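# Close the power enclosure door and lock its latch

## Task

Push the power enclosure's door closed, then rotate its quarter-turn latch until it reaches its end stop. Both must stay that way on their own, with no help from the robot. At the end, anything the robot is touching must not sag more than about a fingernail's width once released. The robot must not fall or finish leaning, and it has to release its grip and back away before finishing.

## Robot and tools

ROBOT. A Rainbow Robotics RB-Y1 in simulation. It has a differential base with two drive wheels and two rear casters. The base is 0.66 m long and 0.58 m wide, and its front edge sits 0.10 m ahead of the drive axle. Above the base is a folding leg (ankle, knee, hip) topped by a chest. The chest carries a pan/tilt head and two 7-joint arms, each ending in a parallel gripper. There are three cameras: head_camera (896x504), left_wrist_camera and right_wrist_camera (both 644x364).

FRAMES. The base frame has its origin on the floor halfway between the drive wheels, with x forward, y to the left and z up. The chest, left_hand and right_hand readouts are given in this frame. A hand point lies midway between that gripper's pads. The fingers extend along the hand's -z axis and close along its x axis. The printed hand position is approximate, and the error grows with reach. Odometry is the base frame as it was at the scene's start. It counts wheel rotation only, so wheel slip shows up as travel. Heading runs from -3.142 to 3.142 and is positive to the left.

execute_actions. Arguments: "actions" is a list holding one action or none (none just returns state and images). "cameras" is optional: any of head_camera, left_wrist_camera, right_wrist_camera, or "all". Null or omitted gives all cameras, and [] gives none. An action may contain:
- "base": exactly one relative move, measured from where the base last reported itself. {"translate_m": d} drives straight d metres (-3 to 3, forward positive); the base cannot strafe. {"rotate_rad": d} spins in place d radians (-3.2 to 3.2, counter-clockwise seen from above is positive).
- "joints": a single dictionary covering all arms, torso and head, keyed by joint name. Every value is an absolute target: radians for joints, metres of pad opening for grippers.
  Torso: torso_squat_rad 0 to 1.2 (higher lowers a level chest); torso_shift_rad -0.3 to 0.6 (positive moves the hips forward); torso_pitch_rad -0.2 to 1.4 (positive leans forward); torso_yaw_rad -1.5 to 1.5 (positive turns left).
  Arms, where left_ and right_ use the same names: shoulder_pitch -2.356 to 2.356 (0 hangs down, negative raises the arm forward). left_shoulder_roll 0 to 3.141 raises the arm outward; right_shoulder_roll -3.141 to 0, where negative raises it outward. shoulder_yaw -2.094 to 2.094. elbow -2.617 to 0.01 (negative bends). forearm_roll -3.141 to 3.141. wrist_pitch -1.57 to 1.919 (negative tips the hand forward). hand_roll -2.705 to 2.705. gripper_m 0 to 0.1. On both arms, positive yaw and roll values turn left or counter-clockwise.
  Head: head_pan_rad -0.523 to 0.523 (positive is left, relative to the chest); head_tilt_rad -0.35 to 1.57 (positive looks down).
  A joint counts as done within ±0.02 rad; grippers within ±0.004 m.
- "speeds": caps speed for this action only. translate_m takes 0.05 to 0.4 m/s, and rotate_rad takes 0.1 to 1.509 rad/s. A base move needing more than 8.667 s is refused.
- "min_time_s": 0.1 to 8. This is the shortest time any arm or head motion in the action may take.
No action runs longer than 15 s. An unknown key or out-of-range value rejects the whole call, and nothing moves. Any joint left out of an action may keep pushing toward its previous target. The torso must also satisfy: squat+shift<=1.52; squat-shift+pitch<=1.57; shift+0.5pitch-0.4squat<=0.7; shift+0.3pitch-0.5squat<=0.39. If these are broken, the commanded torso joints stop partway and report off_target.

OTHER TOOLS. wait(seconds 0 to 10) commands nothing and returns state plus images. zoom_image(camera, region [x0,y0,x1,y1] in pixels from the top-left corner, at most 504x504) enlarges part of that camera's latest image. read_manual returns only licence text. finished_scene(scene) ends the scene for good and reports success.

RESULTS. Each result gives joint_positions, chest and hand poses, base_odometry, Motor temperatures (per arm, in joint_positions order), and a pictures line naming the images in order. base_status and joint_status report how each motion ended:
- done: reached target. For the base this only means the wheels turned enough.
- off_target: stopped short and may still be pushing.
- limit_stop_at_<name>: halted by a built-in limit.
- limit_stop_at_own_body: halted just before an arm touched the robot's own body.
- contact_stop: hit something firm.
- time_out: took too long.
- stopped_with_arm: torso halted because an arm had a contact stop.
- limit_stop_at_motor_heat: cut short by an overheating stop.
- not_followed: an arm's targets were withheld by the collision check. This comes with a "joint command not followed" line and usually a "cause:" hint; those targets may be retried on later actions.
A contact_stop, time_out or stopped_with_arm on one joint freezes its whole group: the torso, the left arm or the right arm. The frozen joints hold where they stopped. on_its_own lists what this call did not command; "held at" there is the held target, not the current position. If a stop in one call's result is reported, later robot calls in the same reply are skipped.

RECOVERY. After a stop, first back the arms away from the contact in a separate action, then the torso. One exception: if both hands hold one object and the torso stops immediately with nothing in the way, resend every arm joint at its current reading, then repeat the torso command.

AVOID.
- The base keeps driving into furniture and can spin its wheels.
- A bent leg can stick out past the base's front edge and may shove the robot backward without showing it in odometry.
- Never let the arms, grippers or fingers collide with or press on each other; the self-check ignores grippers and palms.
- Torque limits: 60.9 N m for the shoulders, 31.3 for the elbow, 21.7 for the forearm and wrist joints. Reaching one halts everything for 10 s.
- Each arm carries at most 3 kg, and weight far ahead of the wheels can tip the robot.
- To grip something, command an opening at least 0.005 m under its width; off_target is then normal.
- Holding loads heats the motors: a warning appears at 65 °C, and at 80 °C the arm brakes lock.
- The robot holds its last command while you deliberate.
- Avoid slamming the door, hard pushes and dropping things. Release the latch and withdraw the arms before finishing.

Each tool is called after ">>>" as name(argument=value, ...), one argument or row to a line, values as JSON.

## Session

>>> execute_actions(
  actions=[
    {"joints":{"head_tilt_rad":0.0,"head_pan_rad":0.3}},
  ],
)

Scene clock: 0.93 s.
Motor temperatures (°C, as the motors report them): left_arm=[27 31 29 31 32 37 32] | right_arm=[29 28 28 32 29 35 39]
base_odometry: x=+0.000 y=+0.000 heading=+0.000 (m, m, rad; odometry frame)
base_status: not commanded
joint_positions: torso_squat_rad=+0.350 torso_shift_rad=+0.001 torso_pitch_rad=+0.001 torso_yaw_rad=+0.000 left_shoulder_pitch_rad=-0.032 left_shoulder_roll_rad=-0.002 left_shoulder_yaw_rad=+0.053 left_elbow_rad=-0.190 left_forearm_roll_rad=-0.027 left_wrist_pitch_rad=+0.033 left_hand_roll_rad=+0.028 left_gripper_m=+0.100 right_shoulder_pitch_rad=-0.008 right_shoulder_roll_rad=-0.005 right_shoulder_yaw_rad=-0.026 right_elbow_rad=-0.122 right_forearm_roll_rad=+0.008 right_wrist_pitch_rad=+0.012 right_hand_roll_rad=+0.014 right_gripper_m=+0.099 head_pan_rad=+0.300 head_tilt_rad=+0.000
joint_status: all done
chest: x=-0.2271 y=+0.0002 z=+1.2475 quat_wxyz=(+1.000, +0.000, +0.000, +0.000) (m; base frame)
left_hand: x=-0.1197 y=+0.2228 z=+0.5695 quat_wxyz=(+0.995, +0.001, -0.093, +0.022) (m; base frame)
right_hand: x=-0.1652 y=-0.2250 z=+0.5649 quat_wxyz=(+0.998, -0.004, -0.059, -0.001) (m; base frame)
pictures: head_camera, left_wrist_camera, right_wrist_camera
camera_calibration (this result's frames):
head_camera: T_world_to_cam=[[0.334244, -0.942283, 0.0195888, 0.0395451], [-0.0189068, -0.0274837, -0.999443, 1.50635], [0.942297, 0.333687, -0.0270018, 0.185735], [0, 0, 0, 1]] pos_world=[-0.159755, 0.0166853, 1.50976]
left_wrist_camera: T_world_to_cam=[[0.981144, -0.0253252, 0.19161, 0.0161017], [-0.135389, -0.797561, 0.587849, -0.134637], [0.137933, -0.602706, -0.785951, 0.682769], [0, 0, 0, 1]] pos_world=[-0.128203, 0.304536, 0.612684]
right_wrist_camera: T_world_to_cam=[[-0.995322, -0.0440219, -0.0860044, -0.135434], [-0.0882365, 0.776788, 0.62355, -0.160291], [0.0393573, 0.628222, -0.777038, 0.670538], [0, 0, 0, 1]] pos_world=[-0.175334, -0.302697, 0.609335]
Images, in order (width x height): head_camera 896x504, left_wrist_camera 644x364, right_wrist_camera 644x364.

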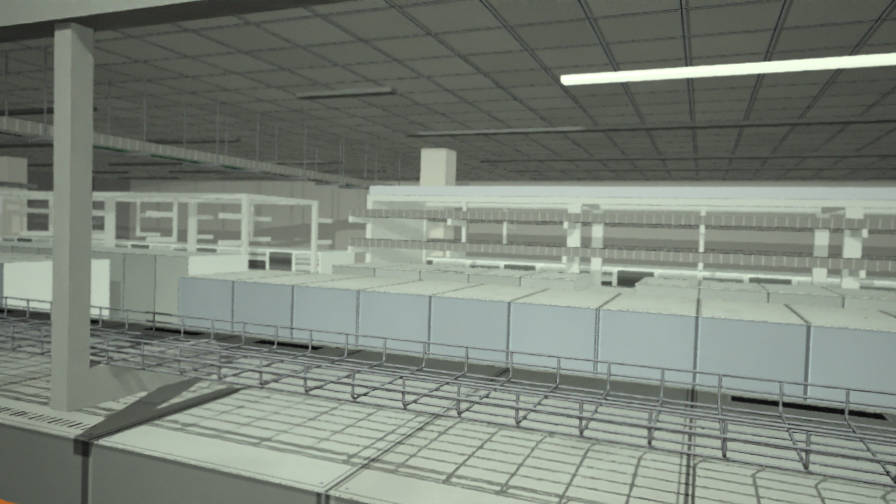

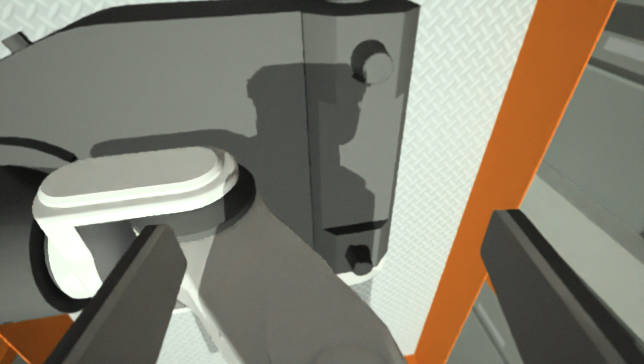

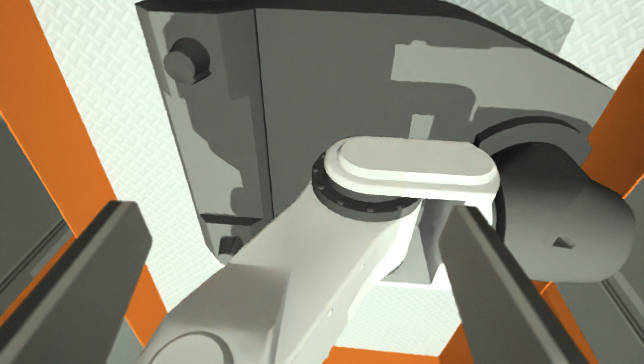

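>>> execute_actions(
  actions=[
    {"joints":{"head_pan_rad":-0.4}},
  ],
  cameras=["head_camera"],
)

>>> execute_actions(
  actions=[
    {"base":{"translate_m":0.1}},
  ],
  cameras=["head_camera"],
)

Scene clock: 4.40 s.
Motor temperatures (°C, as the motors report them): left_arm=[27 31 29 30 32 37 32] | right_arm=[29 28 28 32 29 35 39]
base_odometry: x=+0.000 y=+0.000 heading=+0.000 (m, m, rad; odometry frame)
base_status: not commanded
joint_positions: torso_squat_rad=+0.350 torso_shift_rad=+0.001 torso_pitch_rad=+0.001 torso_yaw_rad=+0.000 left_shoulder_pitch_rad=-0.032 left_shoulder_roll_rad=-0.002 left_shoulder_yaw_rad=+0.053 left_elbow_rad=-0.190 left_forearm_roll_rad=-0.027 left_wrist_pitch_rad=+0.033 left_hand_roll_rad=+0.028 left_gripper_m=+0.100 right_shoulder_pitch_rad=-0.008 right_shoulder_roll_rad=-0.005 right_shoulder_yaw_rad=-0.026 right_elbow_rad=-0.122 right_forearm_roll_rad=+0.008 right_wrist_pitch_rad=+0.012 right_hand_roll_rad=+0.014 right_gripper_m=+0.099 head_pan_rad=-0.400 head_tilt_rad=+0.000
joint_status: all done
chest: x=-0.2271 y=+0.0002 z=+1.2475 quat_wxyz=(+1.000, +0.000, +0.000, +0.000) (m; base frame)
left_hand: x=-0.1197 y=+0.2228 z=+0.5695 quat_wxyz=(+0.995, +0.001, -0.093, +0.022) (m; base frame)
right_hand: x=-0.1652 y=-0.2250 z=+0.5649 quat_wxyz=(+0.998, -0.004, -0.059, -0.001) (m; base frame)
pictures: head_camera
camera_calibration (this result's frames):
head_camera: T_world_to_cam=[[-0.351288, -0.936055, 0.0199436, -0.101526], [-0.0324167, -0.00912838, -0.999433, 1.50357], [0.935706, -0.351736, -0.0271371, 0.184667], [0, 0, 0, 1]] pos_world=[-0.159718, -0.0163551, 1.50975]
Images, in order (width x height): head_camera 896x504.

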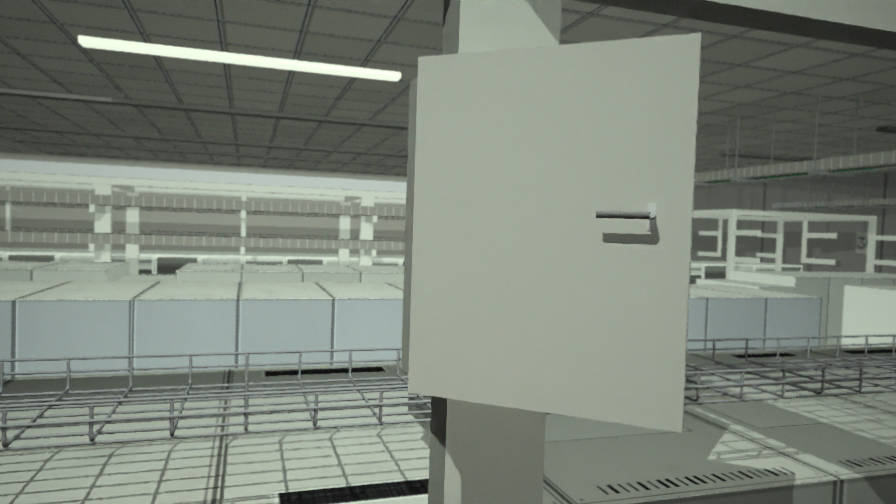

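Scene clock: 6.23 s.
Motor temperatures (°C, as the motors report them): left_arm=[27 31 29 30 32 37 32] | right_arm=[29 28 28 32 29 35 39]
base_odometry: x=+0.100 y=+0.000 heading=-0.001 (m, m, rad; odometry frame)
base_status: done
joint_positions: torso_squat_rad=+0.350 torso_shift_rad=+0.001 torso_pitch_rad=+0.001 torso_yaw_rad=+0.000 left_shoulder_pitch_rad=-0.032 left_shoulder_roll_rad=-0.002 left_shoulder_yaw_rad=+0.053 left_elbow_rad=-0.190 left_forearm_roll_rad=-0.027 left_wrist_pitch_rad=+0.033 left_hand_roll_rad=+0.028 left_gripper_m=+0.100 right_shoulder_pitch_rad=-0.008 right_shoulder_roll_rad=-0.005 right_shoulder_yaw_rad=-0.026 right_elbow_rad=-0.122 right_forearm_roll_rad=+0.008 right_wrist_pitch_rad=+0.012 right_hand_roll_rad=+0.014 right_gripper_m=+0.099 head_pan_rad=-0.400 head_tilt_rad=+0.000
joint_status: not commanded
chest: x=-0.2271 y=+0.0002 z=+1.2475 quat_wxyz=(+1.000, +0.000, +0.000, +0.000) (m; base frame)
left_hand: x=-0.1197 y=+0.2227 z=+0.5695 quat_wxyz=(+0.995, +0.001, -0.093, +0.022) (m; base frame)
right_hand: x=-0.1651 y=-0.2249 z=+0.5649 quat_wxyz=(+0.998, -0.004, -0.059, -0.001) (m; base frame)
pictures: head_camera
camera_calibration (this result's frames):
head_camera: T_world_to_cam=[[-0.351291, -0.936053, 0.019976, -0.101552], [-0.0324948, -0.00913354, -0.99943, 1.50355], [0.935702, -0.35174, -0.0272083, 0.184713], [0, 0, 0, 1]] pos_world=[-0.159653, -0.0163545, 1.50975]
Images, in order (width x height): head_camera 896x504.

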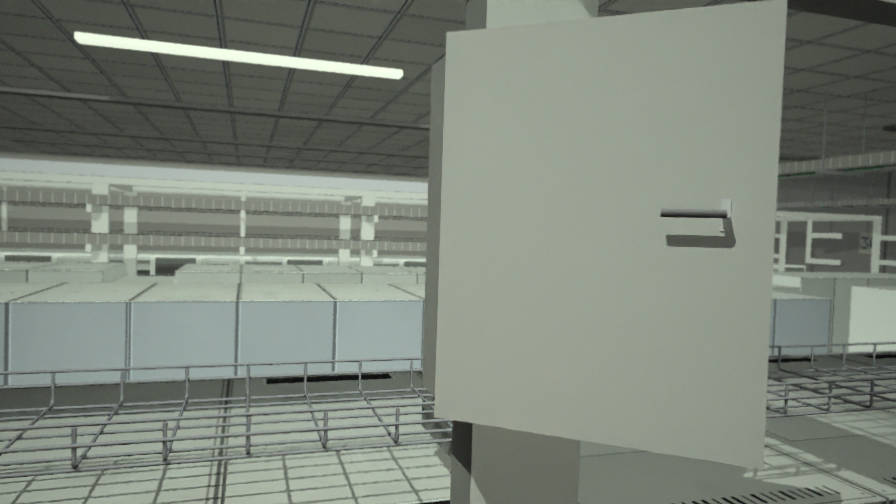

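>>> execute_actions(
  actions=[
    {"base":{"translate_m":-0.14},"joints":{"torso_squat_rad":0.2,"right_wrist_pitch_rad":1.0,"right_shoulder_pitch_rad":0.2}},
  ],
  cameras=[],
)

>>> execute_actions(
  actions=[
    {"joints":{"right_elbow_rad":-2.4,"right_shoulder_roll_rad":-0.2}},
  ],
  cameras=[],
)

>>> execute_actions(
  actions=[
    {"joints":{"right_shoulder_pitch_rad":-0.925,"right_shoulder_roll_rad":-0.911,"right_shoulder_yaw_rad":-0.666,"right_elbow_rad":-1.494,"right_forearm_roll_rad":-0.822,"right_wrist_pitch_rad":1.308,"right_hand_roll_rad":0.273,"right_gripper_m":0.08,"head_pan_rad":-0.52}},
  ],
  cameras=["head_camera","right_wrist_camera"],
)

>>> execute_actions(
  actions=[
    {"joints":{"torso_yaw_rad":0.12}},
  ],
  cameras=["head_camera","right_wrist_camera"],
)

Scene clock: 20.63 s.
Motor temperatures (°C, as the motors report them): left_arm=[27 31 29 30 32 37 32] | right_arm=[29 28 28 32 29 35 39]
base_odometry: x=-0.040 y=+0.000 heading=-0.002 (m, m, rad; odometry frame)
base_status: done
joint_positions: torso_squat_rad=+0.200 torso_shift_rad=+0.001 torso_pitch_rad=+0.001 torso_yaw_rad=+0.000 left_shoulder_pitch_rad=-0.032 left_shoulder_roll_rad=-0.002 left_shoulder_yaw_rad=+0.053 left_elbow_rad=-0.190 left_forearm_roll_rad=-0.027 left_wrist_pitch_rad=+0.033 left_hand_roll_rad=+0.028 left_gripper_m=+0.100 right_shoulder_pitch_rad=+0.200 right_shoulder_roll_rad=-0.005 right_shoulder_yaw_rad=-0.026 right_elbow_rad=-0.122 right_forearm_roll_rad=+0.008 right_wrist_pitch_rad=+1.000 right_hand_roll_rad=+0.014 right_gripper_m=+0.099 head_pan_rad=-0.400 head_tilt_rad=+0.000
joint_status: all done
chest: x=-0.2271 y=+0.0002 z=+1.2760 quat_wxyz=(+1.000, +0.000, +0.000, +0.000) (m; base frame)
left_hand: x=-0.1198 y=+0.2228 z=+0.5979 quat_wxyz=(+0.995, +0.001, -0.093, +0.022) (m; base frame)
right_hand: x=-0.4980 y=-0.2065 z=+0.7143 quat_wxyz=(+0.860, +0.018, +0.508, -0.035) (m; base frame)
pictures: none
No camera images: the call's "cameras" was empty. Leave "cameras" out to get every camera's image.

Scene clock: 23.53 s.
Motor temperatures (°C, as the motors report them): left_arm=[27 31 29 30 32 37 32] | right_arm=[29 28 28 32 29 35 39]
base_odometry: x=-0.040 y=+0.000 heading=-0.002 (m, m, rad; odometry frame)
base_status: not commanded
joint_positions: torso_squat_rad=+0.200 torso_shift_rad=+0.001 torso_pitch_rad=+0.001 torso_yaw_rad=+0.000 left_shoulder_pitch_rad=-0.032 left_shoulder_roll_rad=-0.002 left_shoulder_yaw_rad=+0.053 left_elbow_rad=-0.190 left_forearm_roll_rad=-0.027 left_wrist_pitch_rad=+0.033 left_hand_roll_rad=+0.028 left_gripper_m=+0.100 right_shoulder_pitch_rad=+0.200 right_shoulder_roll_rad=-0.200 right_shoulder_yaw_rad=-0.026 right_elbow_rad=-2.400 right_forearm_roll_rad=+0.008 right_wrist_pitch_rad=+1.000 right_hand_roll_rad=+0.014 right_gripper_m=+0.099 head_pan_rad=-0.400 head_tilt_rad=+0.000
joint_status: all done
chest: x=-0.2271 y=+0.0002 z=+1.2760 quat_wxyz=(+1.000, +0.000, +0.000, +0.000) (m; base frame)
left_hand: x=-0.1198 y=+0.2228 z=+0.5979 quat_wxyz=(+0.995, +0.001, -0.093, +0.022) (m; base frame)
right_hand: x=+0.1881 y=-0.2919 z=+1.1319 quat_wxyz=(+0.818, -0.109, -0.563, +0.041) (m; base frame)
pictures: none
No camera images: the call's "cameras" was empty. Leave "cameras" out to get every camera's image.

Scene clock: 25.83 s.
Motor temperatures (°C, as the motors report them): left_arm=[27 31 29 30 32 37 32] | right_arm=[29 28 28 32 29 35 39]
base_odometry: x=-0.040 y=+0.000 heading=-0.002 (m, m, rad; odometry frame)
base_status: not commanded
joint_positions: torso_squat_rad=+0.200 torso_shift_rad=+0.001 torso_pitch_rad=+0.000 torso_yaw_rad=+0.000 left_shoulder_pitch_rad=-0.032 left_shoulder_roll_rad=-0.002 left_shoulder_yaw_rad=+0.053 left_elbow_rad=-0.190 left_forearm_roll_rad=-0.027 left_wrist_pitch_rad=+0.033 left_hand_roll_rad=+0.028 left_gripper_m=+0.100 right_shoulder_pitch_rad=-0.925 right_shoulder_roll_rad=-0.911 right_shoulder_yaw_rad=-0.666 right_elbow_rad=-1.494 right_forearm_roll_rad=-0.822 right_wrist_pitch_rad=+1.308 right_hand_roll_rad=+0.273 right_gripper_m=+0.080 head_pan_rad=-0.520 head_tilt_rad=+0.000
joint_status: all done
chest: x=-0.2272 y=+0.0002 z=+1.2760 quat_wxyz=(+1.000, +0.000, +0.000, +0.000) (m; base frame)
left_hand: x=-0.1197 y=+0.2227 z=+0.5979 quat_wxyz=(+0.995, +0.001, -0.093, +0.022) (m; base frame)
right_hand: x=+0.2837 y=-0.4994 z=+1.5297 quat_wxyz=(+0.708, +0.000, -0.706, +0.000) (m; base frame)
pictures: head_camera, right_wrist_camera
camera_calibration (this result's frames):
head_camera: T_world_to_cam=[[-0.460851, -0.887252, 0.0200295, -0.124666], [-0.0332412, -0.00529603, -0.999433, 1.53182], [0.886855, -0.461255, -0.0270526, 0.17535], [0, 0, 0, 1]] pos_world=[-0.162043, -0.0216165, 1.53819]
right_wrist_camera: T_world_to_cam=[[-0.0329307, -0.0456816, -0.998413, 1.50405], [-0.636025, 0.771536, -0.014323, 0.61947], [0.770966, 0.634544, -0.0544618, 0.265182], [0, 0, 0, 1]] pos_world=[0.239081, -0.577505, 1.52498]
Images, in order (width x height): head_camera 896x504, right_wrist_camera 644x364.

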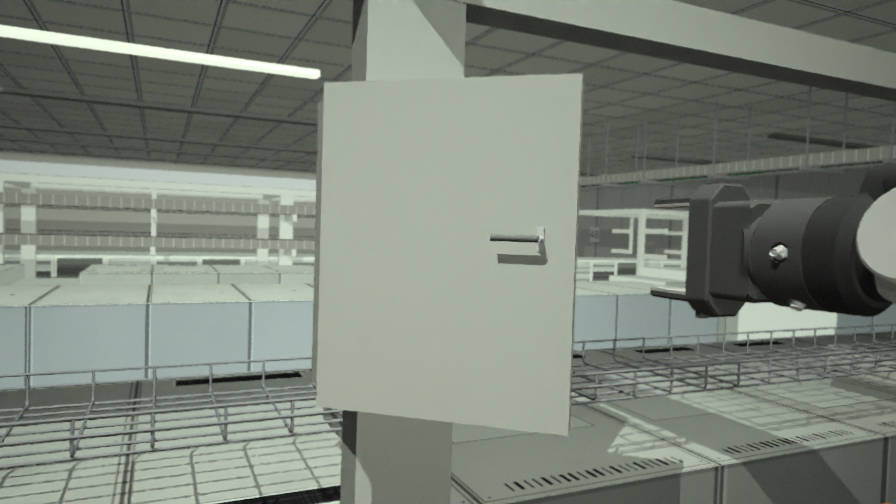

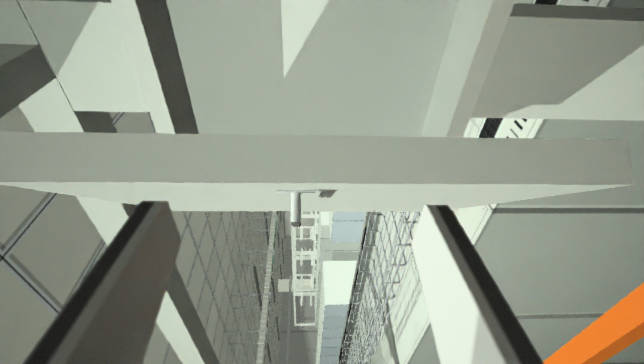

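Scene clock: 27.03 s.
Motor temperatures (°C, as the motors report them): left_arm=[27 31 29 30 32 37 32] | right_arm=[29 28 28 32 29 35 39]
base_odometry: x=-0.040 y=+0.000 heading=-0.002 (m, m, rad; odometry frame)
base_status: not commanded
joint_positions: torso_squat_rad=+0.200 torso_shift_rad=+0.001 torso_pitch_rad=+0.000 torso_yaw_rad=+0.120 left_shoulder_pitch_rad=-0.032 left_shoulder_roll_rad=-0.002 left_shoulder_yaw_rad=+0.053 left_elbow_rad=-0.190 left_forearm_roll_rad=-0.027 left_wrist_pitch_rad=+0.033 left_hand_roll_rad=+0.028 left_gripper_m=+0.100 right_shoulder_pitch_rad=-0.925 right_shoulder_roll_rad=-0.911 right_shoulder_yaw_rad=-0.666 right_elbow_rad=-1.494 right_forearm_roll_rad=-0.822 right_wrist_pitch_rad=+1.308 right_hand_roll_rad=+0.273 right_gripper_m=+0.080 head_pan_rad=-0.520 head_tilt_rad=+0.000
joint_status: all done
chest: x=-0.2271 y=+0.0002 z=+1.2760 quat_wxyz=(+0.998, +0.000, +0.000, +0.060) (m; base frame)
left_hand: x=-0.1472 y=+0.2341 z=+0.5979 quat_wxyz=(+0.992, +0.007, -0.093, +0.082) (m; base frame)
right_hand: x=+0.3401 y=-0.4344 z=+1.5296 quat_wxyz=(+0.707, +0.043, -0.705, +0.043) (m; base frame)
pictures: head_camera, right_wrist_camera
camera_calibration (this result's frames):
head_camera: T_world_to_cam=[[-0.350903, -0.936199, 0.0199789, -0.099608], [-0.0323712, -0.00919511, -0.999434, 1.53202], [0.935852, -0.351351, -0.0270792, 0.186471], [0, 0, 0, 1]] pos_world=[-0.159869, -0.0136489, 1.53819]
right_wrist_camera: T_world_to_cam=[[-0.0272706, -0.0490505, -0.998424, 1.50541], [-0.724228, 0.689417, -0.0140883, 0.599132], [0.689021, 0.722702, -0.0543246, 0.246395], [0, 0, 0, 1]] pos_world=[0.30519, -0.517281, 1.52487]
Images, in order (width x height): head_camera 896x504, right_wrist_camera 644x364.

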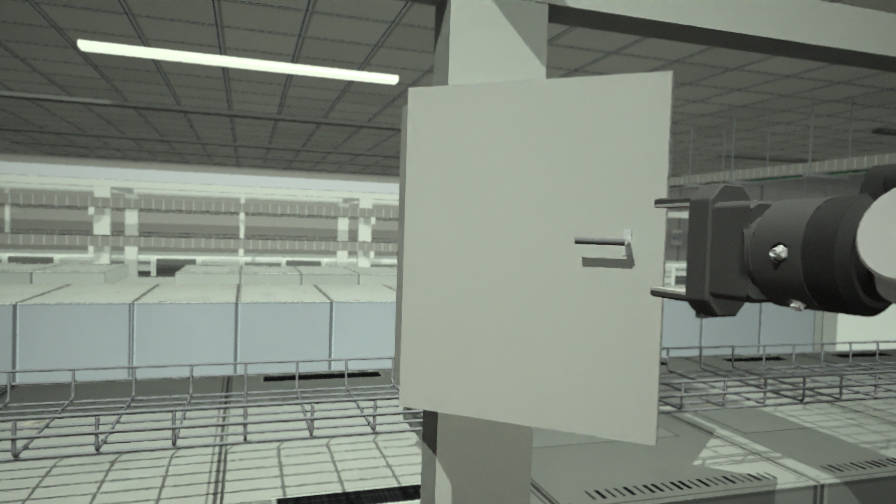

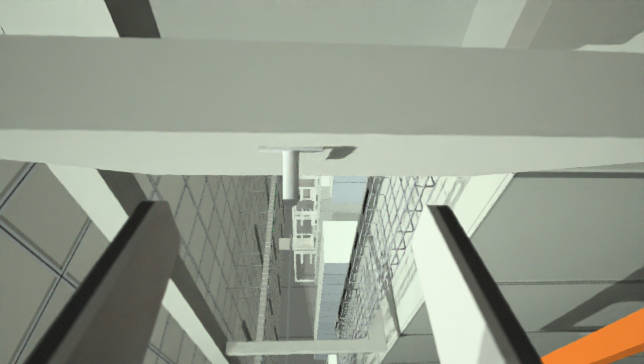

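>>> execute_actions(
  actions=[
    {"base":{"translate_m":0.13},"speeds":{"translate_m":0.07},"joints":{"torso_yaw_rad":0.14,"torso_squat_rad":0.16}},
  ],
  cameras=["head_camera","right_wrist_camera"],
)

>>> execute_actions(
  actions=[
    {"base":{"translate_m":0.12},"speeds":{"translate_m":0.08},"joints":{"torso_yaw_rad":0.025}},
  ],
  cameras=["head_camera","right_wrist_camera"],
)

Scene clock: 33.43 s.
Motor temperatures (°C, as the motors report them): left_arm=[27 31 29 30 32 37 32] | right_arm=[30 28 28 32 29 35 39]
base_odometry: x=+0.090 y=+0.000 heading=-0.003 (m, m, rad; odometry frame)
base_status: done
joint_positions: torso_squat_rad=+0.160 torso_shift_rad=+0.001 torso_pitch_rad=+0.001 torso_yaw_rad=+0.140 left_shoulder_pitch_rad=-0.032 left_shoulder_roll_rad=-0.002 left_shoulder_yaw_rad=+0.053 left_elbow_rad=-0.190 left_forearm_roll_rad=-0.027 left_wrist_pitch_rad=+0.033 left_hand_roll_rad=+0.028 left_gripper_m=+0.100 right_shoulder_pitch_rad=-0.925 right_shoulder_roll_rad=-0.911 right_shoulder_yaw_rad=-0.666 right_elbow_rad=-1.494 right_forearm_roll_rad=-0.822 right_wrist_pitch_rad=+1.308 right_hand_roll_rad=+0.273 right_gripper_m=+0.080 head_pan_rad=-0.520 head_tilt_rad=+0.000
joint_status: all done
chest: x=-0.2270 y=+0.0002 z=+1.2810 quat_wxyz=(+0.998, +0.000, +0.000, +0.070) (m; base frame)
left_hand: x=-0.1519 y=+0.2356 z=+0.6029 quat_wxyz=(+0.991, +0.007, -0.093, +0.091) (m; base frame)
right_hand: x=+0.3488 y=-0.4230 z=+1.5345 quat_wxyz=(+0.706, +0.050, -0.705, +0.050) (m; base frame)
pictures: head_camera, right_wrist_camera
camera_calibration (this result's frames):
head_camera: T_world_to_cam=[[-0.332218, -0.94299, 0.0200222, -0.0954867], [-0.0323403, -0.00982693, -0.999429, 1.53703], [0.942648, -0.332676, -0.0272318, 0.188258], [0, 0, 0, 1]] pos_world=[-0.159475, -0.0123098, 1.5432]
right_wrist_camera: T_world_to_cam=[[-0.0264527, -0.0495648, -0.998421, 1.51062], [-0.737803, 0.674872, -0.0139551, 0.596021], [0.674498, 0.736268, -0.0544212, 0.243448], [0, 0, 0, 1]] pos_world=[0.3155, -0.506607, 1.5298]
Images, in order (width x height): head_camera 896x504, right_wrist_camera 644x364.

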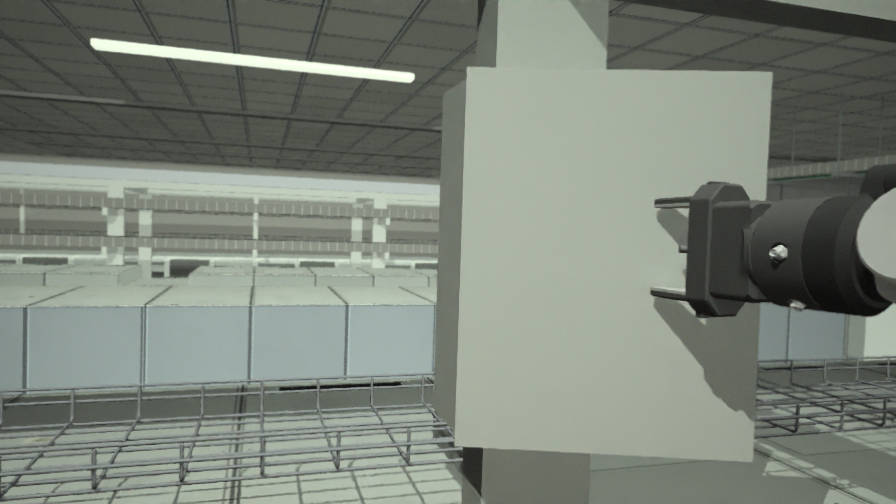

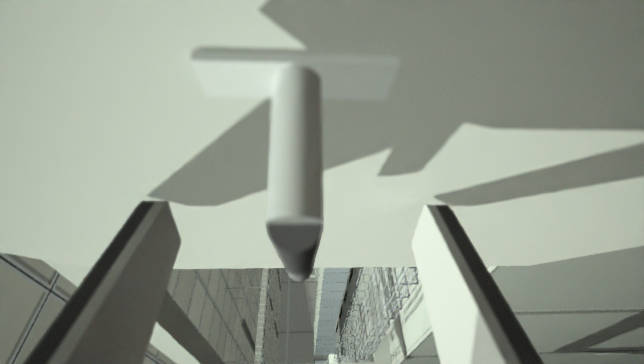

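Scene clock: 35.67 s.
Motor temperatures (°C, as the motors report them): left_arm=[27 31 29 30 32 37 32] | right_arm=[30 28 28 32 29 35 39]
base_odometry: x=+0.210 y=-0.001 heading=-0.004 (m, m, rad; odometry frame)
base_status: done
joint_positions: torso_squat_rad=+0.160 torso_shift_rad=+0.001 torso_pitch_rad=+0.001 torso_yaw_rad=+0.025 left_shoulder_pitch_rad=-0.032 left_shoulder_roll_rad=-0.002 left_shoulder_yaw_rad=+0.053 left_elbow_rad=-0.190 left_forearm_roll_rad=-0.027 left_wrist_pitch_rad=+0.033 left_hand_roll_rad=+0.028 left_gripper_m=+0.100 right_shoulder_pitch_rad=-0.925 right_shoulder_roll_rad=-0.911 right_shoulder_yaw_rad=-0.666 right_elbow_rad=-1.494 right_forearm_roll_rad=-0.822 right_wrist_pitch_rad=+1.308 right_hand_roll_rad=+0.273 right_gripper_m=+0.080 head_pan_rad=-0.520 head_tilt_rad=+0.000
joint_status: all done
chest: x=-0.2270 y=+0.0002 z=+1.2810 quat_wxyz=(+1.000, +0.000, +0.000, +0.012) (m; base frame)
left_hand: x=-0.1253 y=+0.2254 z=+0.6029 quat_wxyz=(+0.995, +0.002, -0.093, +0.034) (m; base frame)
right_hand: x=+0.2964 y=-0.4862 z=+1.5346 quat_wxyz=(+0.708, +0.009, -0.706, +0.009) (m; base frame)
pictures: head_camera, right_wrist_camera
camera_calibration (this result's frames):
head_camera: T_world_to_cam=[[-0.438194, -0.898656, 0.0200903, -0.11964], [-0.0332478, -0.00613117, -0.999428, 1.53683], [0.898265, -0.438611, -0.0271917, 0.178153], [0, 0, 0, 1]] pos_world=[-0.161358, -0.0199529, 1.5432]
right_wrist_camera: T_world_to_cam=[[-0.0318803, -0.0462483, -0.998421, 1.5094], [-0.655521, 0.755047, -0.0140436, 0.6148], [0.754504, 0.654038, -0.0543879, 0.261594], [0, 0, 0, 1]] pos_world=[0.25376, -0.565488, 1.52988]
Images, in order (width x height): head_camera 896x504, right_wrist_camera 644x364.

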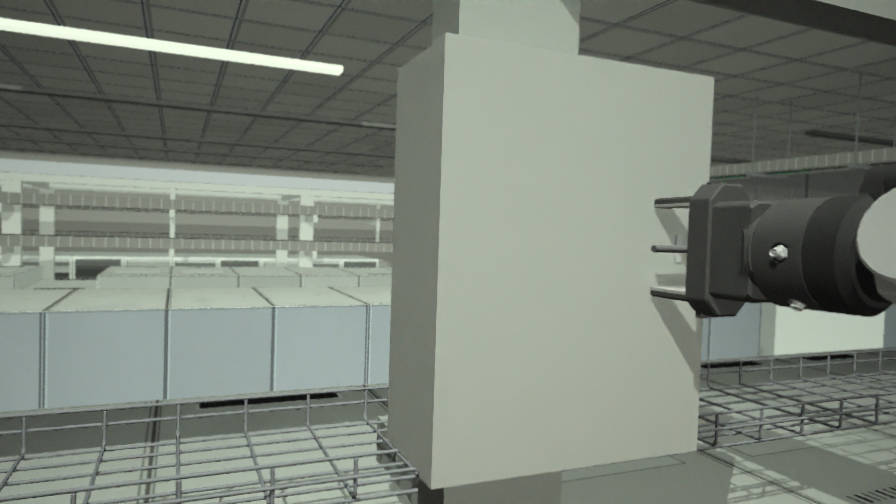

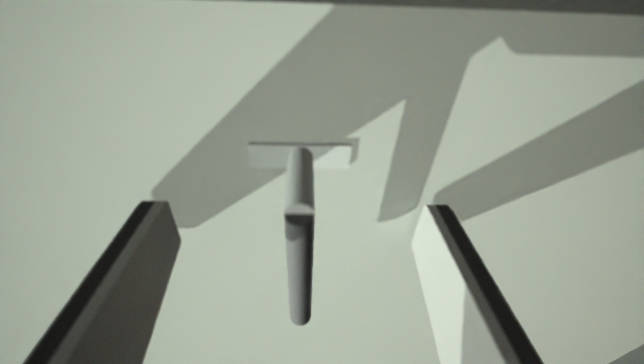

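>>> execute_actions(
  actions=[
    {"base":{"translate_m":0.03},"speeds":{"translate_m":0.05},"joints":{"torso_yaw_rad":0.005}},
  ],
  cameras=["head_camera","right_wrist_camera"],
)

Scene clock: 41.40 s.
Motor temperatures (°C, as the motors report them): left_arm=[27 31 29 30 32 37 32] | right_arm=[30 28 28 32 30 36 39]
base_odometry: x=+0.239 y=-0.001 heading=-0.006 (m, m, rad; odometry frame)
base_status: done
joint_positions: torso_squat_rad=+0.161 torso_shift_rad=-0.002 torso_pitch_rad=-0.005 torso_yaw_rad=+0.003 left_shoulder_pitch_rad=-0.032 left_shoulder_roll_rad=-0.002 left_shoulder_yaw_rad=+0.053 left_elbow_rad=-0.190 left_forearm_roll_rad=-0.027 left_wrist_pitch_rad=+0.033 left_hand_roll_rad=+0.028 left_gripper_m=+0.100 right_shoulder_pitch_rad=-0.925 right_shoulder_roll_rad=-0.915 right_shoulder_yaw_rad=-0.669 right_elbow_rad=-1.498 right_forearm_roll_rad=-0.823 right_wrist_pitch_rad=+1.310 right_hand_roll_rad=+0.273 right_gripper_m=+0.080 head_pan_rad=-0.520 head_tilt_rad=+0.000
joint_status: all done
chest: x=-0.2306 y=+0.0005 z=+1.2809 quat_wxyz=(+1.000, +0.000, -0.002, +0.002) (m; base frame)
left_hand: x=-0.1206 y=+0.2232 z=+0.6033 quat_wxyz=(+0.995, +0.001, -0.096, +0.024) (m; base frame)
right_hand: x=+0.2786 y=-0.4983 z=+1.5397 quat_wxyz=(+0.705, +0.000, -0.710, +0.002) (m; base frame)
pictures: head_camera, right_wrist_camera
camera_calibration (this result's frames):
head_camera: T_world_to_cam=[[-0.457562, -0.888996, 0.0179564, -0.122709], [-0.0281308, -0.00571136, -0.999588, 1.53801], [0.888733, -0.457879, -0.0223949, 0.173123], [0, 0, 0, 1]] pos_world=[-0.166742, -0.0210346, 1.54346]
right_wrist_camera: T_world_to_cam=[[-0.0238689, -0.0484353, -0.998541, 1.51027], [-0.636609, 0.770868, -0.0221744, 0.627416], [0.770817, 0.635151, -0.0492341, 0.261344], [0, 0, 0, 1]] pos_world=[0.234019, -0.576497, 1.53485]
Images, in order (width x height): head_camera 896x504, right_wrist_camera 644x364.

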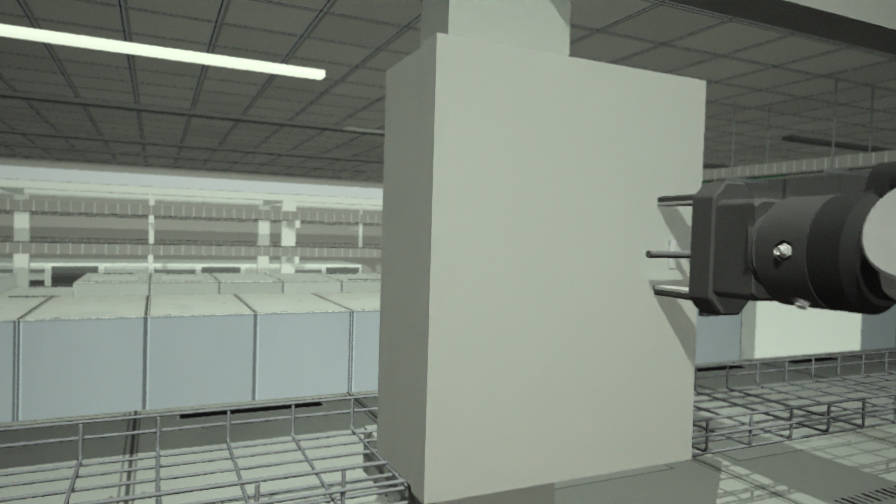

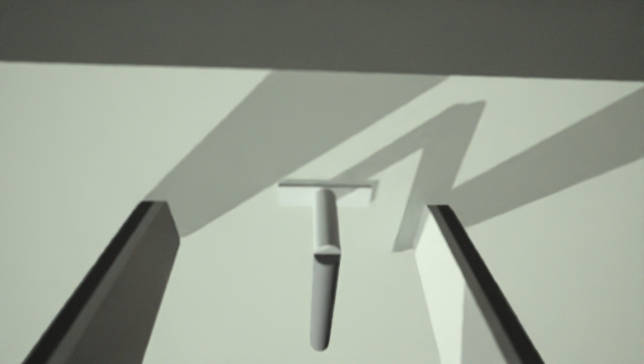

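>>> execute_actions(
  actions=[
    {"base":{"translate_m":-0.008},"joints":{"right_gripper_m":0.024}},
  ],
  cameras=[],
)

>>> execute_actions(
  actions=[
    {"joints":{"right_hand_roll_rad":1.3,"right_gripper_m":0.015},"min_time_s":1.5},
  ],
  cameras=["right_wrist_camera"],
)

>>> execute_actions(
  actions=[
    {"base":{"translate_m":-0.013},"joints":{"right_hand_roll_rad":0.8,"right_gripper_m":0.035,"torso_squat_rad":0.22}},
  ],
  cameras=["right_wrist_camera"],
)

Scene clock: 50.43 s.
Motor temperatures (°C, as the motors report them): left_arm=[27 31 29 30 32 37 32] | right_arm=[30 28 28 32 30 39 39]
base_odometry: x=+0.231 y=-0.001 heading=-0.005 (m, m, rad; odometry frame)
base_status: done
joint_positions: torso_squat_rad=+0.160 torso_shift_rad=+0.000 torso_pitch_rad=-0.002 torso_yaw_rad=+0.004 left_shoulder_pitch_rad=-0.032 left_shoulder_roll_rad=-0.002 left_shoulder_yaw_rad=+0.053 left_elbow_rad=-0.190 left_forearm_roll_rad=-0.027 left_wrist_pitch_rad=+0.033 left_hand_roll_rad=+0.028 left_gripper_m=+0.100 right_shoulder_pitch_rad=-0.925 right_shoulder_roll_rad=-0.913 right_shoulder_yaw_rad=-0.668 right_elbow_rad=-1.496 right_forearm_roll_rad=-0.822 right_wrist_pitch_rad=+1.309 right_hand_roll_rad=+0.273 right_gripper_m=+0.027 head_pan_rad=-0.520 head_tilt_rad=+0.000
joint_status: all done
chest: x=-0.2286 y=+0.0003 z=+1.2809 quat_wxyz=(+1.000, +0.000, -0.001, +0.002) (m; base frame)
left_hand: x=-0.1207 y=+0.2233 z=+0.6031 quat_wxyz=(+0.995, +0.001, -0.094, +0.024) (m; base frame)
right_hand: x=+0.2830 y=-0.4976 z=+1.5367 quat_wxyz=(+0.706, +0.001, -0.708, +0.002) (m; base frame)
pictures: none
No camera images: the call's "cameras" was empty. Leave "cameras" out to get every camera's image.

Scene clock: 52.23 s.
Motor temperatures (°C, as the motors report them): left_arm=[27 31 29 30 32 37 32] | right_arm=[30 28 28 32 30 40 39]
base_odometry: x=+0.231 y=-0.001 heading=-0.005 (m, m, rad; odometry frame)
base_status: not commanded
joint_positions: torso_squat_rad=+0.160 torso_shift_rad=+0.000 torso_pitch_rad=-0.002 torso_yaw_rad=+0.004 left_shoulder_pitch_rad=-0.032 left_shoulder_roll_rad=-0.002 left_shoulder_yaw_rad=+0.053 left_elbow_rad=-0.190 left_forearm_roll_rad=-0.027 left_wrist_pitch_rad=+0.033 left_hand_roll_rad=+0.028 left_gripper_m=+0.100 right_shoulder_pitch_rad=-0.922 right_shoulder_roll_rad=-0.913 right_shoulder_yaw_rad=-0.668 right_elbow_rad=-1.493 right_forearm_roll_rad=-0.821 right_wrist_pitch_rad=+1.310 right_hand_roll_rad=+1.299 right_gripper_m=+0.030 head_pan_rad=-0.520 head_tilt_rad=+0.000
joint_status: right_gripper_m off_target (ended at +0.030, target +0.015); the others done
chest: x=-0.2288 y=-0.0002 z=+1.2809 quat_wxyz=(+1.000, +0.000, -0.001, +0.002) (m; base frame)
left_hand: x=-0.1207 y=+0.2234 z=+0.6033 quat_wxyz=(+0.995, +0.002, -0.094, +0.024) (m; base frame)
right_hand: x=+0.2831 y=-0.4995 z=+1.5343 quat_wxyz=(+0.617, -0.345, -0.616, +0.348) (m; base frame)
pictures: right_wrist_camera
camera_calibration (this result's frames):
right_wrist_camera: T_world_to_cam=[[-0.0302318, -0.876808, -0.47989, 0.297173], [-0.638157, 0.386454, -0.665889, 1.4272], [0.769312, 0.286114, -0.571224, 0.885295], [0, 0, 0, 1]] pos_world=[0.238694, -0.544279, 1.59867]
Images, in order (width x height): right_wrist_camera 644x364.

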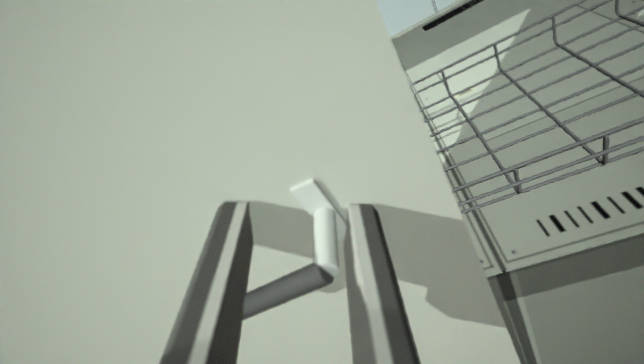

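Scene clock: 53.90 s.
Motor temperatures (°C, as the motors report them): left_arm=[27 31 29 30 32 37 32] | right_arm=[30 28 28 32 30 40 39]
base_odometry: x=+0.218 y=-0.001 heading=-0.004 (m, m, rad; odometry frame)
base_status: done
joint_positions: torso_squat_rad=+0.220 torso_shift_rad=+0.001 torso_pitch_rad=+0.000 torso_yaw_rad=+0.005 left_shoulder_pitch_rad=-0.032 left_shoulder_roll_rad=-0.002 left_shoulder_yaw_rad=+0.053 left_elbow_rad=-0.190 left_forearm_roll_rad=-0.027 left_wrist_pitch_rad=+0.033 left_hand_roll_rad=+0.028 left_gripper_m=+0.100 right_shoulder_pitch_rad=-0.925 right_shoulder_roll_rad=-0.911 right_shoulder_yaw_rad=-0.666 right_elbow_rad=-1.494 right_forearm_roll_rad=-0.822 right_wrist_pitch_rad=+1.308 right_hand_roll_rad=+0.800 right_gripper_m=+0.035 head_pan_rad=-0.520 head_tilt_rad=+0.000
joint_status: all done
chest: x=-0.2272 y=+0.0002 z=+1.2731 quat_wxyz=(+1.000, +0.000, +0.000, +0.002) (m; base frame)
left_hand: x=-0.1210 y=+0.2233 z=+0.5950 quat_wxyz=(+0.995, +0.001, -0.093, +0.024) (m; base frame)
right_hand: x=+0.2862 y=-0.4970 z=+1.5267 quat_wxyz=(+0.683, -0.182, -0.683, +0.186) (m; base frame)
pictures: right_wrist_camera
camera_calibration (this result's frames):
right_wrist_camera: T_world_to_cam=[[-0.0294435, -0.54141, -0.840243, 1.01245], [-0.639991, 0.655924, -0.400218, 1.152], [0.767818, 0.525964, -0.365811, 0.683881], [0, 0, 0, 1]] pos_world=[0.241983, -0.567167, 1.56193]
Images, in order (width x height): right_wrist_camera 644x364.

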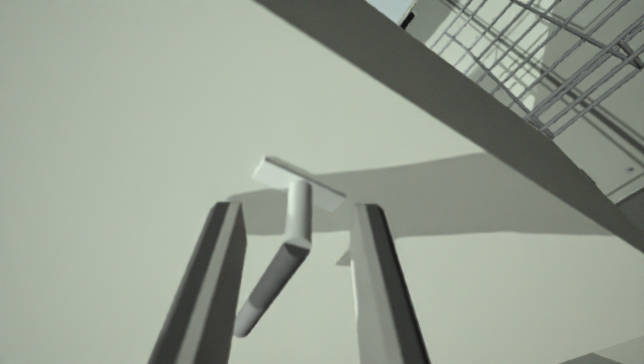

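>>> execute_actions(
  actions=[
    {"joints":{"right_hand_roll_rad":0.55,"right_gripper_m":0.0,"torso_squat_rad":0.19}},
  ],
  cameras=["right_wrist_camera"],
)

>>> execute_actions(
  actions=[
    {"joints":{"right_hand_roll_rad":1.5,"torso_squat_rad":0.24},"min_time_s":1.5},
  ],
  cameras=["right_wrist_camera"],
)

>>> execute_actions(
  actions=[
    {"base":{"translate_m":0.006},"joints":{"right_hand_roll_rad":2.1,"torso_squat_rad":0.27,"torso_yaw_rad":-0.015},"min_time_s":1.2},
  ],
  cameras=["right_wrist_camera"],
)

>>> execute_actions(
  actions=[
    {"joints":{"right_hand_roll_rad":1.84,"right_gripper_m":0.05,"torso_squat_rad":0.36}},
  ],
  cameras=["right_wrist_camera"],
)

Scene clock: 61.27 s.
Motor temperatures (°C, as the motors report them): left_arm=[27 31 29 30 32 37 32] | right_arm=[30 28 28 32 30 39 39]
base_odometry: x=+0.218 y=-0.001 heading=-0.004 (m, m, rad; odometry frame)
base_status: not commanded
joint_positions: torso_squat_rad=+0.190 torso_shift_rad=+0.001 torso_pitch_rad=+0.001 torso_yaw_rad=+0.005 left_shoulder_pitch_rad=-0.032 left_shoulder_roll_rad=-0.002 left_shoulder_yaw_rad=+0.053 left_elbow_rad=-0.190 left_forearm_roll_rad=-0.027 left_wrist_pitch_rad=+0.033 left_hand_roll_rad=+0.028 left_gripper_m=+0.100 right_shoulder_pitch_rad=-0.925 right_shoulder_roll_rad=-0.911 right_shoulder_yaw_rad=-0.666 right_elbow_rad=-1.494 right_forearm_roll_rad=-0.822 right_wrist_pitch_rad=+1.308 right_hand_roll_rad=+0.550 right_gripper_m=+0.007 head_pan_rad=-0.520 head_tilt_rad=+0.000
joint_status: right_gripper_m off_target (ended at +0.007, target +0.000); the others done
chest: x=-0.2270 y=+0.0003 z=+1.2773 quat_wxyz=(+1.000, +0.000, +0.000, +0.002) (m; base frame)
left_hand: x=-0.1210 y=+0.2233 z=+0.5992 quat_wxyz=(+0.995, +0.001, -0.093, +0.024) (m; base frame)
right_hand: x=+0.2864 y=-0.4965 z=+1.5315 quat_wxyz=(+0.700, -0.095, -0.700, +0.100) (m; base frame)
pictures: right_wrist_camera
camera_calibration (this result's frames):
right_wrist_camera: T_world_to_cam=[[-0.0296884, -0.31688, -0.948001, 1.29332], [-0.640379, 0.734248, -0.225376, 0.92492], [0.767485, 0.600389, -0.224722, 0.506198], [0, 0, 0, 1]] pos_world=[0.242196, -0.573208, 1.54828]
Images, in order (width x height): right_wrist_camera 644x364.

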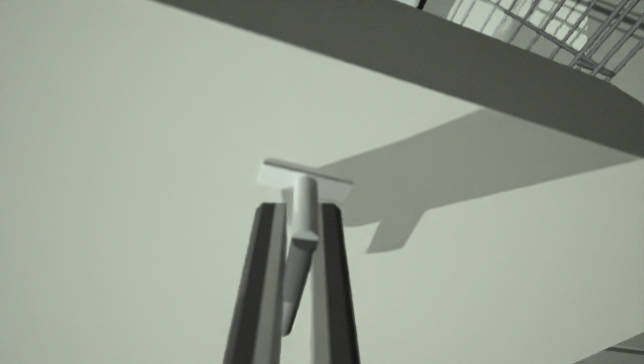

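Scene clock: 63.07 s.
Motor temperatures (°C, as the motors report them): left_arm=[27 31 29 30 32 37 32] | right_arm=[30 28 28 32 30 39 39]
base_odometry: x=+0.218 y=-0.001 heading=-0.004 (m, m, rad; odometry frame)
base_status: not commanded
joint_positions: torso_squat_rad=+0.240 torso_shift_rad=+0.001 torso_pitch_rad=-0.001 torso_yaw_rad=+0.005 left_shoulder_pitch_rad=-0.032 left_shoulder_roll_rad=-0.002 left_shoulder_yaw_rad=+0.053 left_elbow_rad=-0.190 left_forearm_roll_rad=-0.027 left_wrist_pitch_rad=+0.033 left_hand_roll_rad=+0.028 left_gripper_m=+0.100 right_shoulder_pitch_rad=-0.931 right_shoulder_roll_rad=-0.914 right_shoulder_yaw_rad=-0.668 right_elbow_rad=-1.497 right_forearm_roll_rad=-0.823 right_wrist_pitch_rad=+1.305 right_hand_roll_rad=+1.499 right_gripper_m=+0.035 head_pan_rad=-0.520 head_tilt_rad=+0.000
joint_status: all done
chest: x=-0.2279 y=+0.0008 z=+1.2698 quat_wxyz=(+1.000, +0.000, +0.000, +0.003) (m; base frame)
left_hand: x=-0.1208 y=+0.2232 z=+0.5917 quat_wxyz=(+0.995, +0.001, -0.094, +0.024) (m; base frame)
right_hand: x=+0.2835 y=-0.4955 z=+1.5301 quat_wxyz=(+0.573, -0.408, -0.582, +0.407) (m; base frame)
pictures: right_wrist_camera
camera_calibration (this result's frames):
right_wrist_camera: T_world_to_cam=[[-0.0218365, -0.956187, -0.291942, -0.0305846], [-0.628359, 0.240254, -0.739894, 1.46113], [0.777617, 0.167288, -0.606075, 0.873522], [0, 0, 0, 1]] pos_world=[0.23818, -0.526416, 1.60157]
Images, in order (width x height): right_wrist_camera 644x364.

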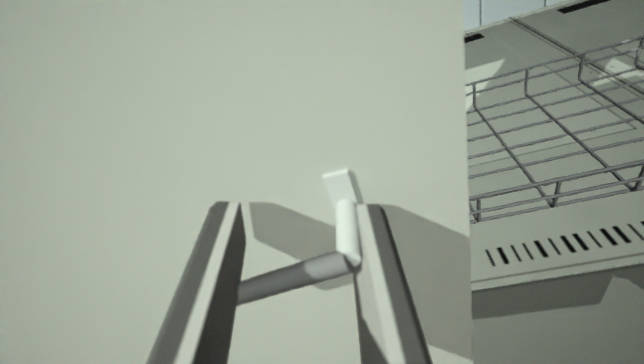

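Scene clock: 73.60 s.
Motor temperatures (°C, as the motors report them): left_arm=[27 31 29 30 32 37 32] | right_arm=[30 28 28 32 31 42 39]
TORQUE FAULT: right_wrist_pitch_rad reached its load limit. The robot stopped for 10 seconds, dropped its targets and accepts commands again. The stop added 9.0 s to the call and to motion_time.
base_odometry: x=+0.224 y=-0.001 heading=-0.004 (m, m, rad; odometry frame)
base_status: done
joint_positions: torso_squat_rad=+0.265 torso_shift_rad=+0.001 torso_pitch_rad=-0.002 torso_yaw_rad=-0.009 left_shoulder_pitch_rad=-0.032 left_shoulder_roll_rad=-0.002 left_shoulder_yaw_rad=+0.053 left_elbow_rad=-0.190 left_forearm_roll_rad=-0.027 left_wrist_pitch_rad=+0.033 left_hand_roll_rad=+0.028 left_gripper_m=+0.100 right_shoulder_pitch_rad=-0.943 right_shoulder_roll_rad=-0.916 right_shoulder_yaw_rad=-0.668 right_elbow_rad=-1.503 right_forearm_roll_rad=-0.826 right_wrist_pitch_rad=+1.300 right_hand_roll_rad=+1.718 right_gripper_m=+0.033 head_pan_rad=-0.520 head_tilt_rad=+0.000
joint_status: torso_squat_rad contact_stop (moved +0.025 of +0.030); torso_yaw_rad contact_stop (moved -0.015 of -0.020); right_hand_roll_rad torque_fault (moved +0.219 of +0.601)
on_its_own: right_hand_roll_rad is held at +1.719, not at your +2.100, since a torque_fault
chest: x=-0.2284 y=+0.0011 z=+1.2655 quat_wxyz=(+1.000, -0.001, -0.001, -0.005) (m; base frame)
left_hand: x=-0.1169 y=+0.2215 z=+0.5874 quat_wxyz=(+0.995, +0.000, -0.095, +0.017) (m; base frame)
right_hand: x=+0.2728 y=-0.4996 z=+1.5364 quat_wxyz=(+0.520, -0.479, -0.537, +0.460) (m; base frame)
pictures: right_wrist_camera
camera_calibration (this result's frames):
right_wrist_camera: T_world_to_cam=[[-0.0326793, -0.996808, -0.0728461, -0.386855], [-0.607406, 0.0776886, -0.790584, 1.451], [0.793719, 0.0184114, -0.608006, 0.81053], [0, 0, 0, 1]] pos_world=[0.225368, -0.513269, 1.61176]
Images, in order (width x height): right_wrist_camera 644x364.

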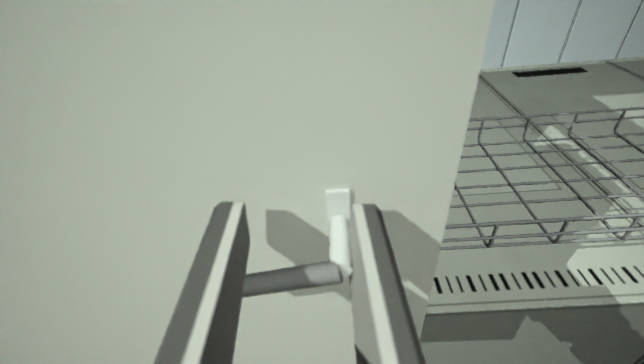

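not run: a stop came earlier in this reply.

>>> execute_actions(
  actions=[
    {"joints":{"torso_squat_rad":0.19,"torso_yaw_rad":0.005,"torso_pitch_rad":0,"torso_shift_rad":0,"right_gripper_m":0.08}},
  ],
  cameras=[],
)

>>> execute_actions(
  actions=[
    {"joints":{"right_shoulder_pitch_rad":-0.925,"right_shoulder_roll_rad":-0.911,"right_shoulder_yaw_rad":-0.666,"right_elbow_rad":-1.494,"right_forearm_roll_rad":-0.822,"right_wrist_pitch_rad":1.308,"right_hand_roll_rad":0.2},"min_time_s":1.5},
  ],
  cameras=["head_camera","right_wrist_camera"],
)

Scene clock: 80.03 s.
Motor temperatures (°C, as the motors report them): left_arm=[27 31 29 30 32 37 32] | right_arm=[30 28 28 32 31 42 39]
base_odometry: x=+0.224 y=-0.001 heading=-0.004 (m, m, rad; odometry frame)
base_status: not commanded
joint_positions: torso_squat_rad=+0.190 torso_shift_rad=-0.001 torso_pitch_rad=-0.001 torso_yaw_rad=+0.005 left_shoulder_pitch_rad=-0.032 left_shoulder_roll_rad=-0.002 left_shoulder_yaw_rad=+0.053 left_elbow_rad=-0.190 left_forearm_roll_rad=-0.027 left_wrist_pitch_rad=+0.033 left_hand_roll_rad=+0.028 left_gripper_m=+0.100 right_shoulder_pitch_rad=-0.937 right_shoulder_roll_rad=-0.915 right_shoulder_yaw_rad=-0.668 right_elbow_rad=-1.501 right_forearm_roll_rad=-0.825 right_wrist_pitch_rad=+1.303 right_hand_roll_rad=+1.719 right_gripper_m=+0.080 head_pan_rad=-0.520 head_tilt_rad=+0.000
joint_status: all done
on_its_own: right_hand_roll_rad is held at +1.719, not at your +2.100, since a torque_fault
chest: x=-0.2288 y=+0.0004 z=+1.2773 quat_wxyz=(+1.000, +0.000, -0.001, +0.002) (m; base frame)
left_hand: x=-0.1213 y=+0.2233 z=+0.5994 quat_wxyz=(+0.995, +0.001, -0.094, +0.024) (m; base frame)
right_hand: x=+0.2805 y=-0.4947 z=+1.5429 quat_wxyz=(+0.521, -0.473, -0.537, +0.466) (m; base frame)
pictures: none
No camera images: the call's "cameras" was empty. Leave "cameras" out to get every camera's image.

Scene clock: 81.93 s.
Motor temperatures (°C, as the motors report them): left_arm=[27 31 29 30 32 37 32] | right_arm=[30 28 28 32 31 42 39]
base_odometry: x=+0.224 y=-0.001 heading=-0.004 (m, m, rad; odometry frame)
base_status: not commanded
joint_positions: torso_squat_rad=+0.190 torso_shift_rad=-0.001 torso_pitch_rad=-0.001 torso_yaw_rad=+0.005 left_shoulder_pitch_rad=-0.032 left_shoulder_roll_rad=-0.002 left_shoulder_yaw_rad=+0.053 left_elbow_rad=-0.190 left_forearm_roll_rad=-0.027 left_wrist_pitch_rad=+0.033 left_hand_roll_rad=+0.028 left_gripper_m=+0.100 right_shoulder_pitch_rad=-0.926 right_shoulder_roll_rad=-0.913 right_shoulder_yaw_rad=-0.667 right_elbow_rad=-1.496 right_forearm_roll_rad=-0.822 right_wrist_pitch_rad=+1.308 right_hand_roll_rad=+0.200 right_gripper_m=+0.080 head_pan_rad=-0.520 head_tilt_rad=+0.000
joint_status: all done
chest: x=-0.2290 y=+0.0004 z=+1.2773 quat_wxyz=(+1.000, +0.000, -0.001, +0.002) (m; base frame)
left_hand: x=-0.1214 y=+0.2233 z=+0.5994 quat_wxyz=(+0.995, +0.001, -0.094, +0.024) (m; base frame)
right_hand: x=+0.2827 y=-0.4969 z=+1.5342 quat_wxyz=(+0.705, +0.027, -0.708, -0.023) (m; base frame)
pictures: head_camera, right_wrist_camera
camera_calibration (this result's frames):
head_camera: T_world_to_cam=[[-0.45651, -0.889506, 0.0194463, -0.123587], [-0.0312652, -0.00580495, -0.999494, 1.53362], [0.889169, -0.456887, -0.0251606, 0.17523], [0, 0, 0, 1]] pos_world=[-0.164279, -0.0209682, 1.53966]
right_wrist_camera: T_world_to_cam=[[-0.0267652, 0.0254463, -0.999318, 1.54363], [-0.639085, 0.768261, 0.0366796, 0.537964], [0.768671, 0.63963, -0.00430038, 0.190917], [0, 0, 0, 1]] pos_world=[0.238368, -0.574693, 1.52367]
Images, in order (width x height): head_camera 896x504, right_wrist_camera 644x364.

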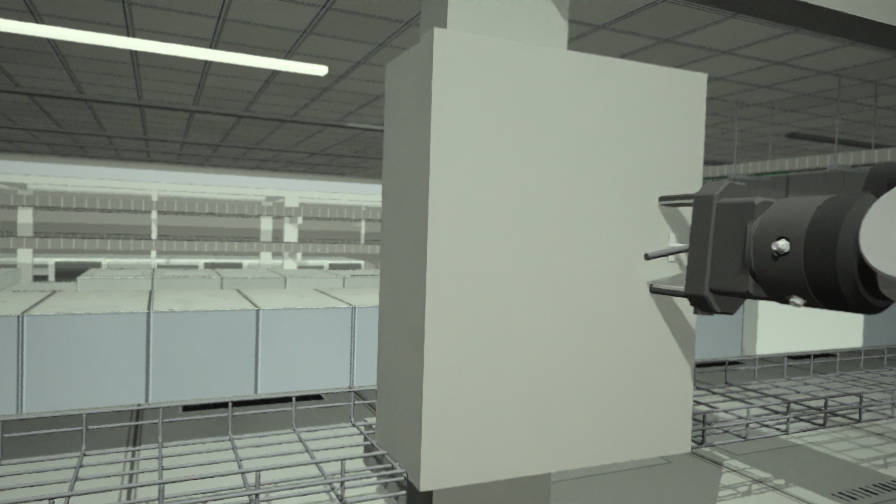

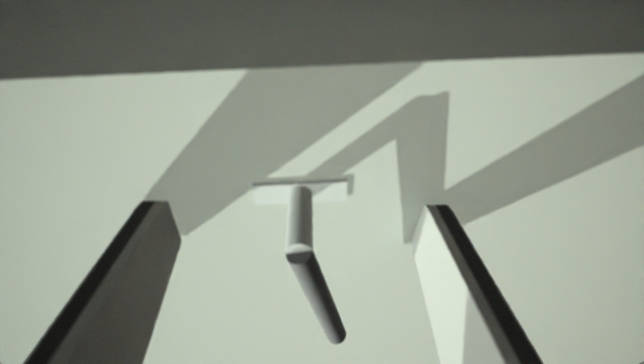

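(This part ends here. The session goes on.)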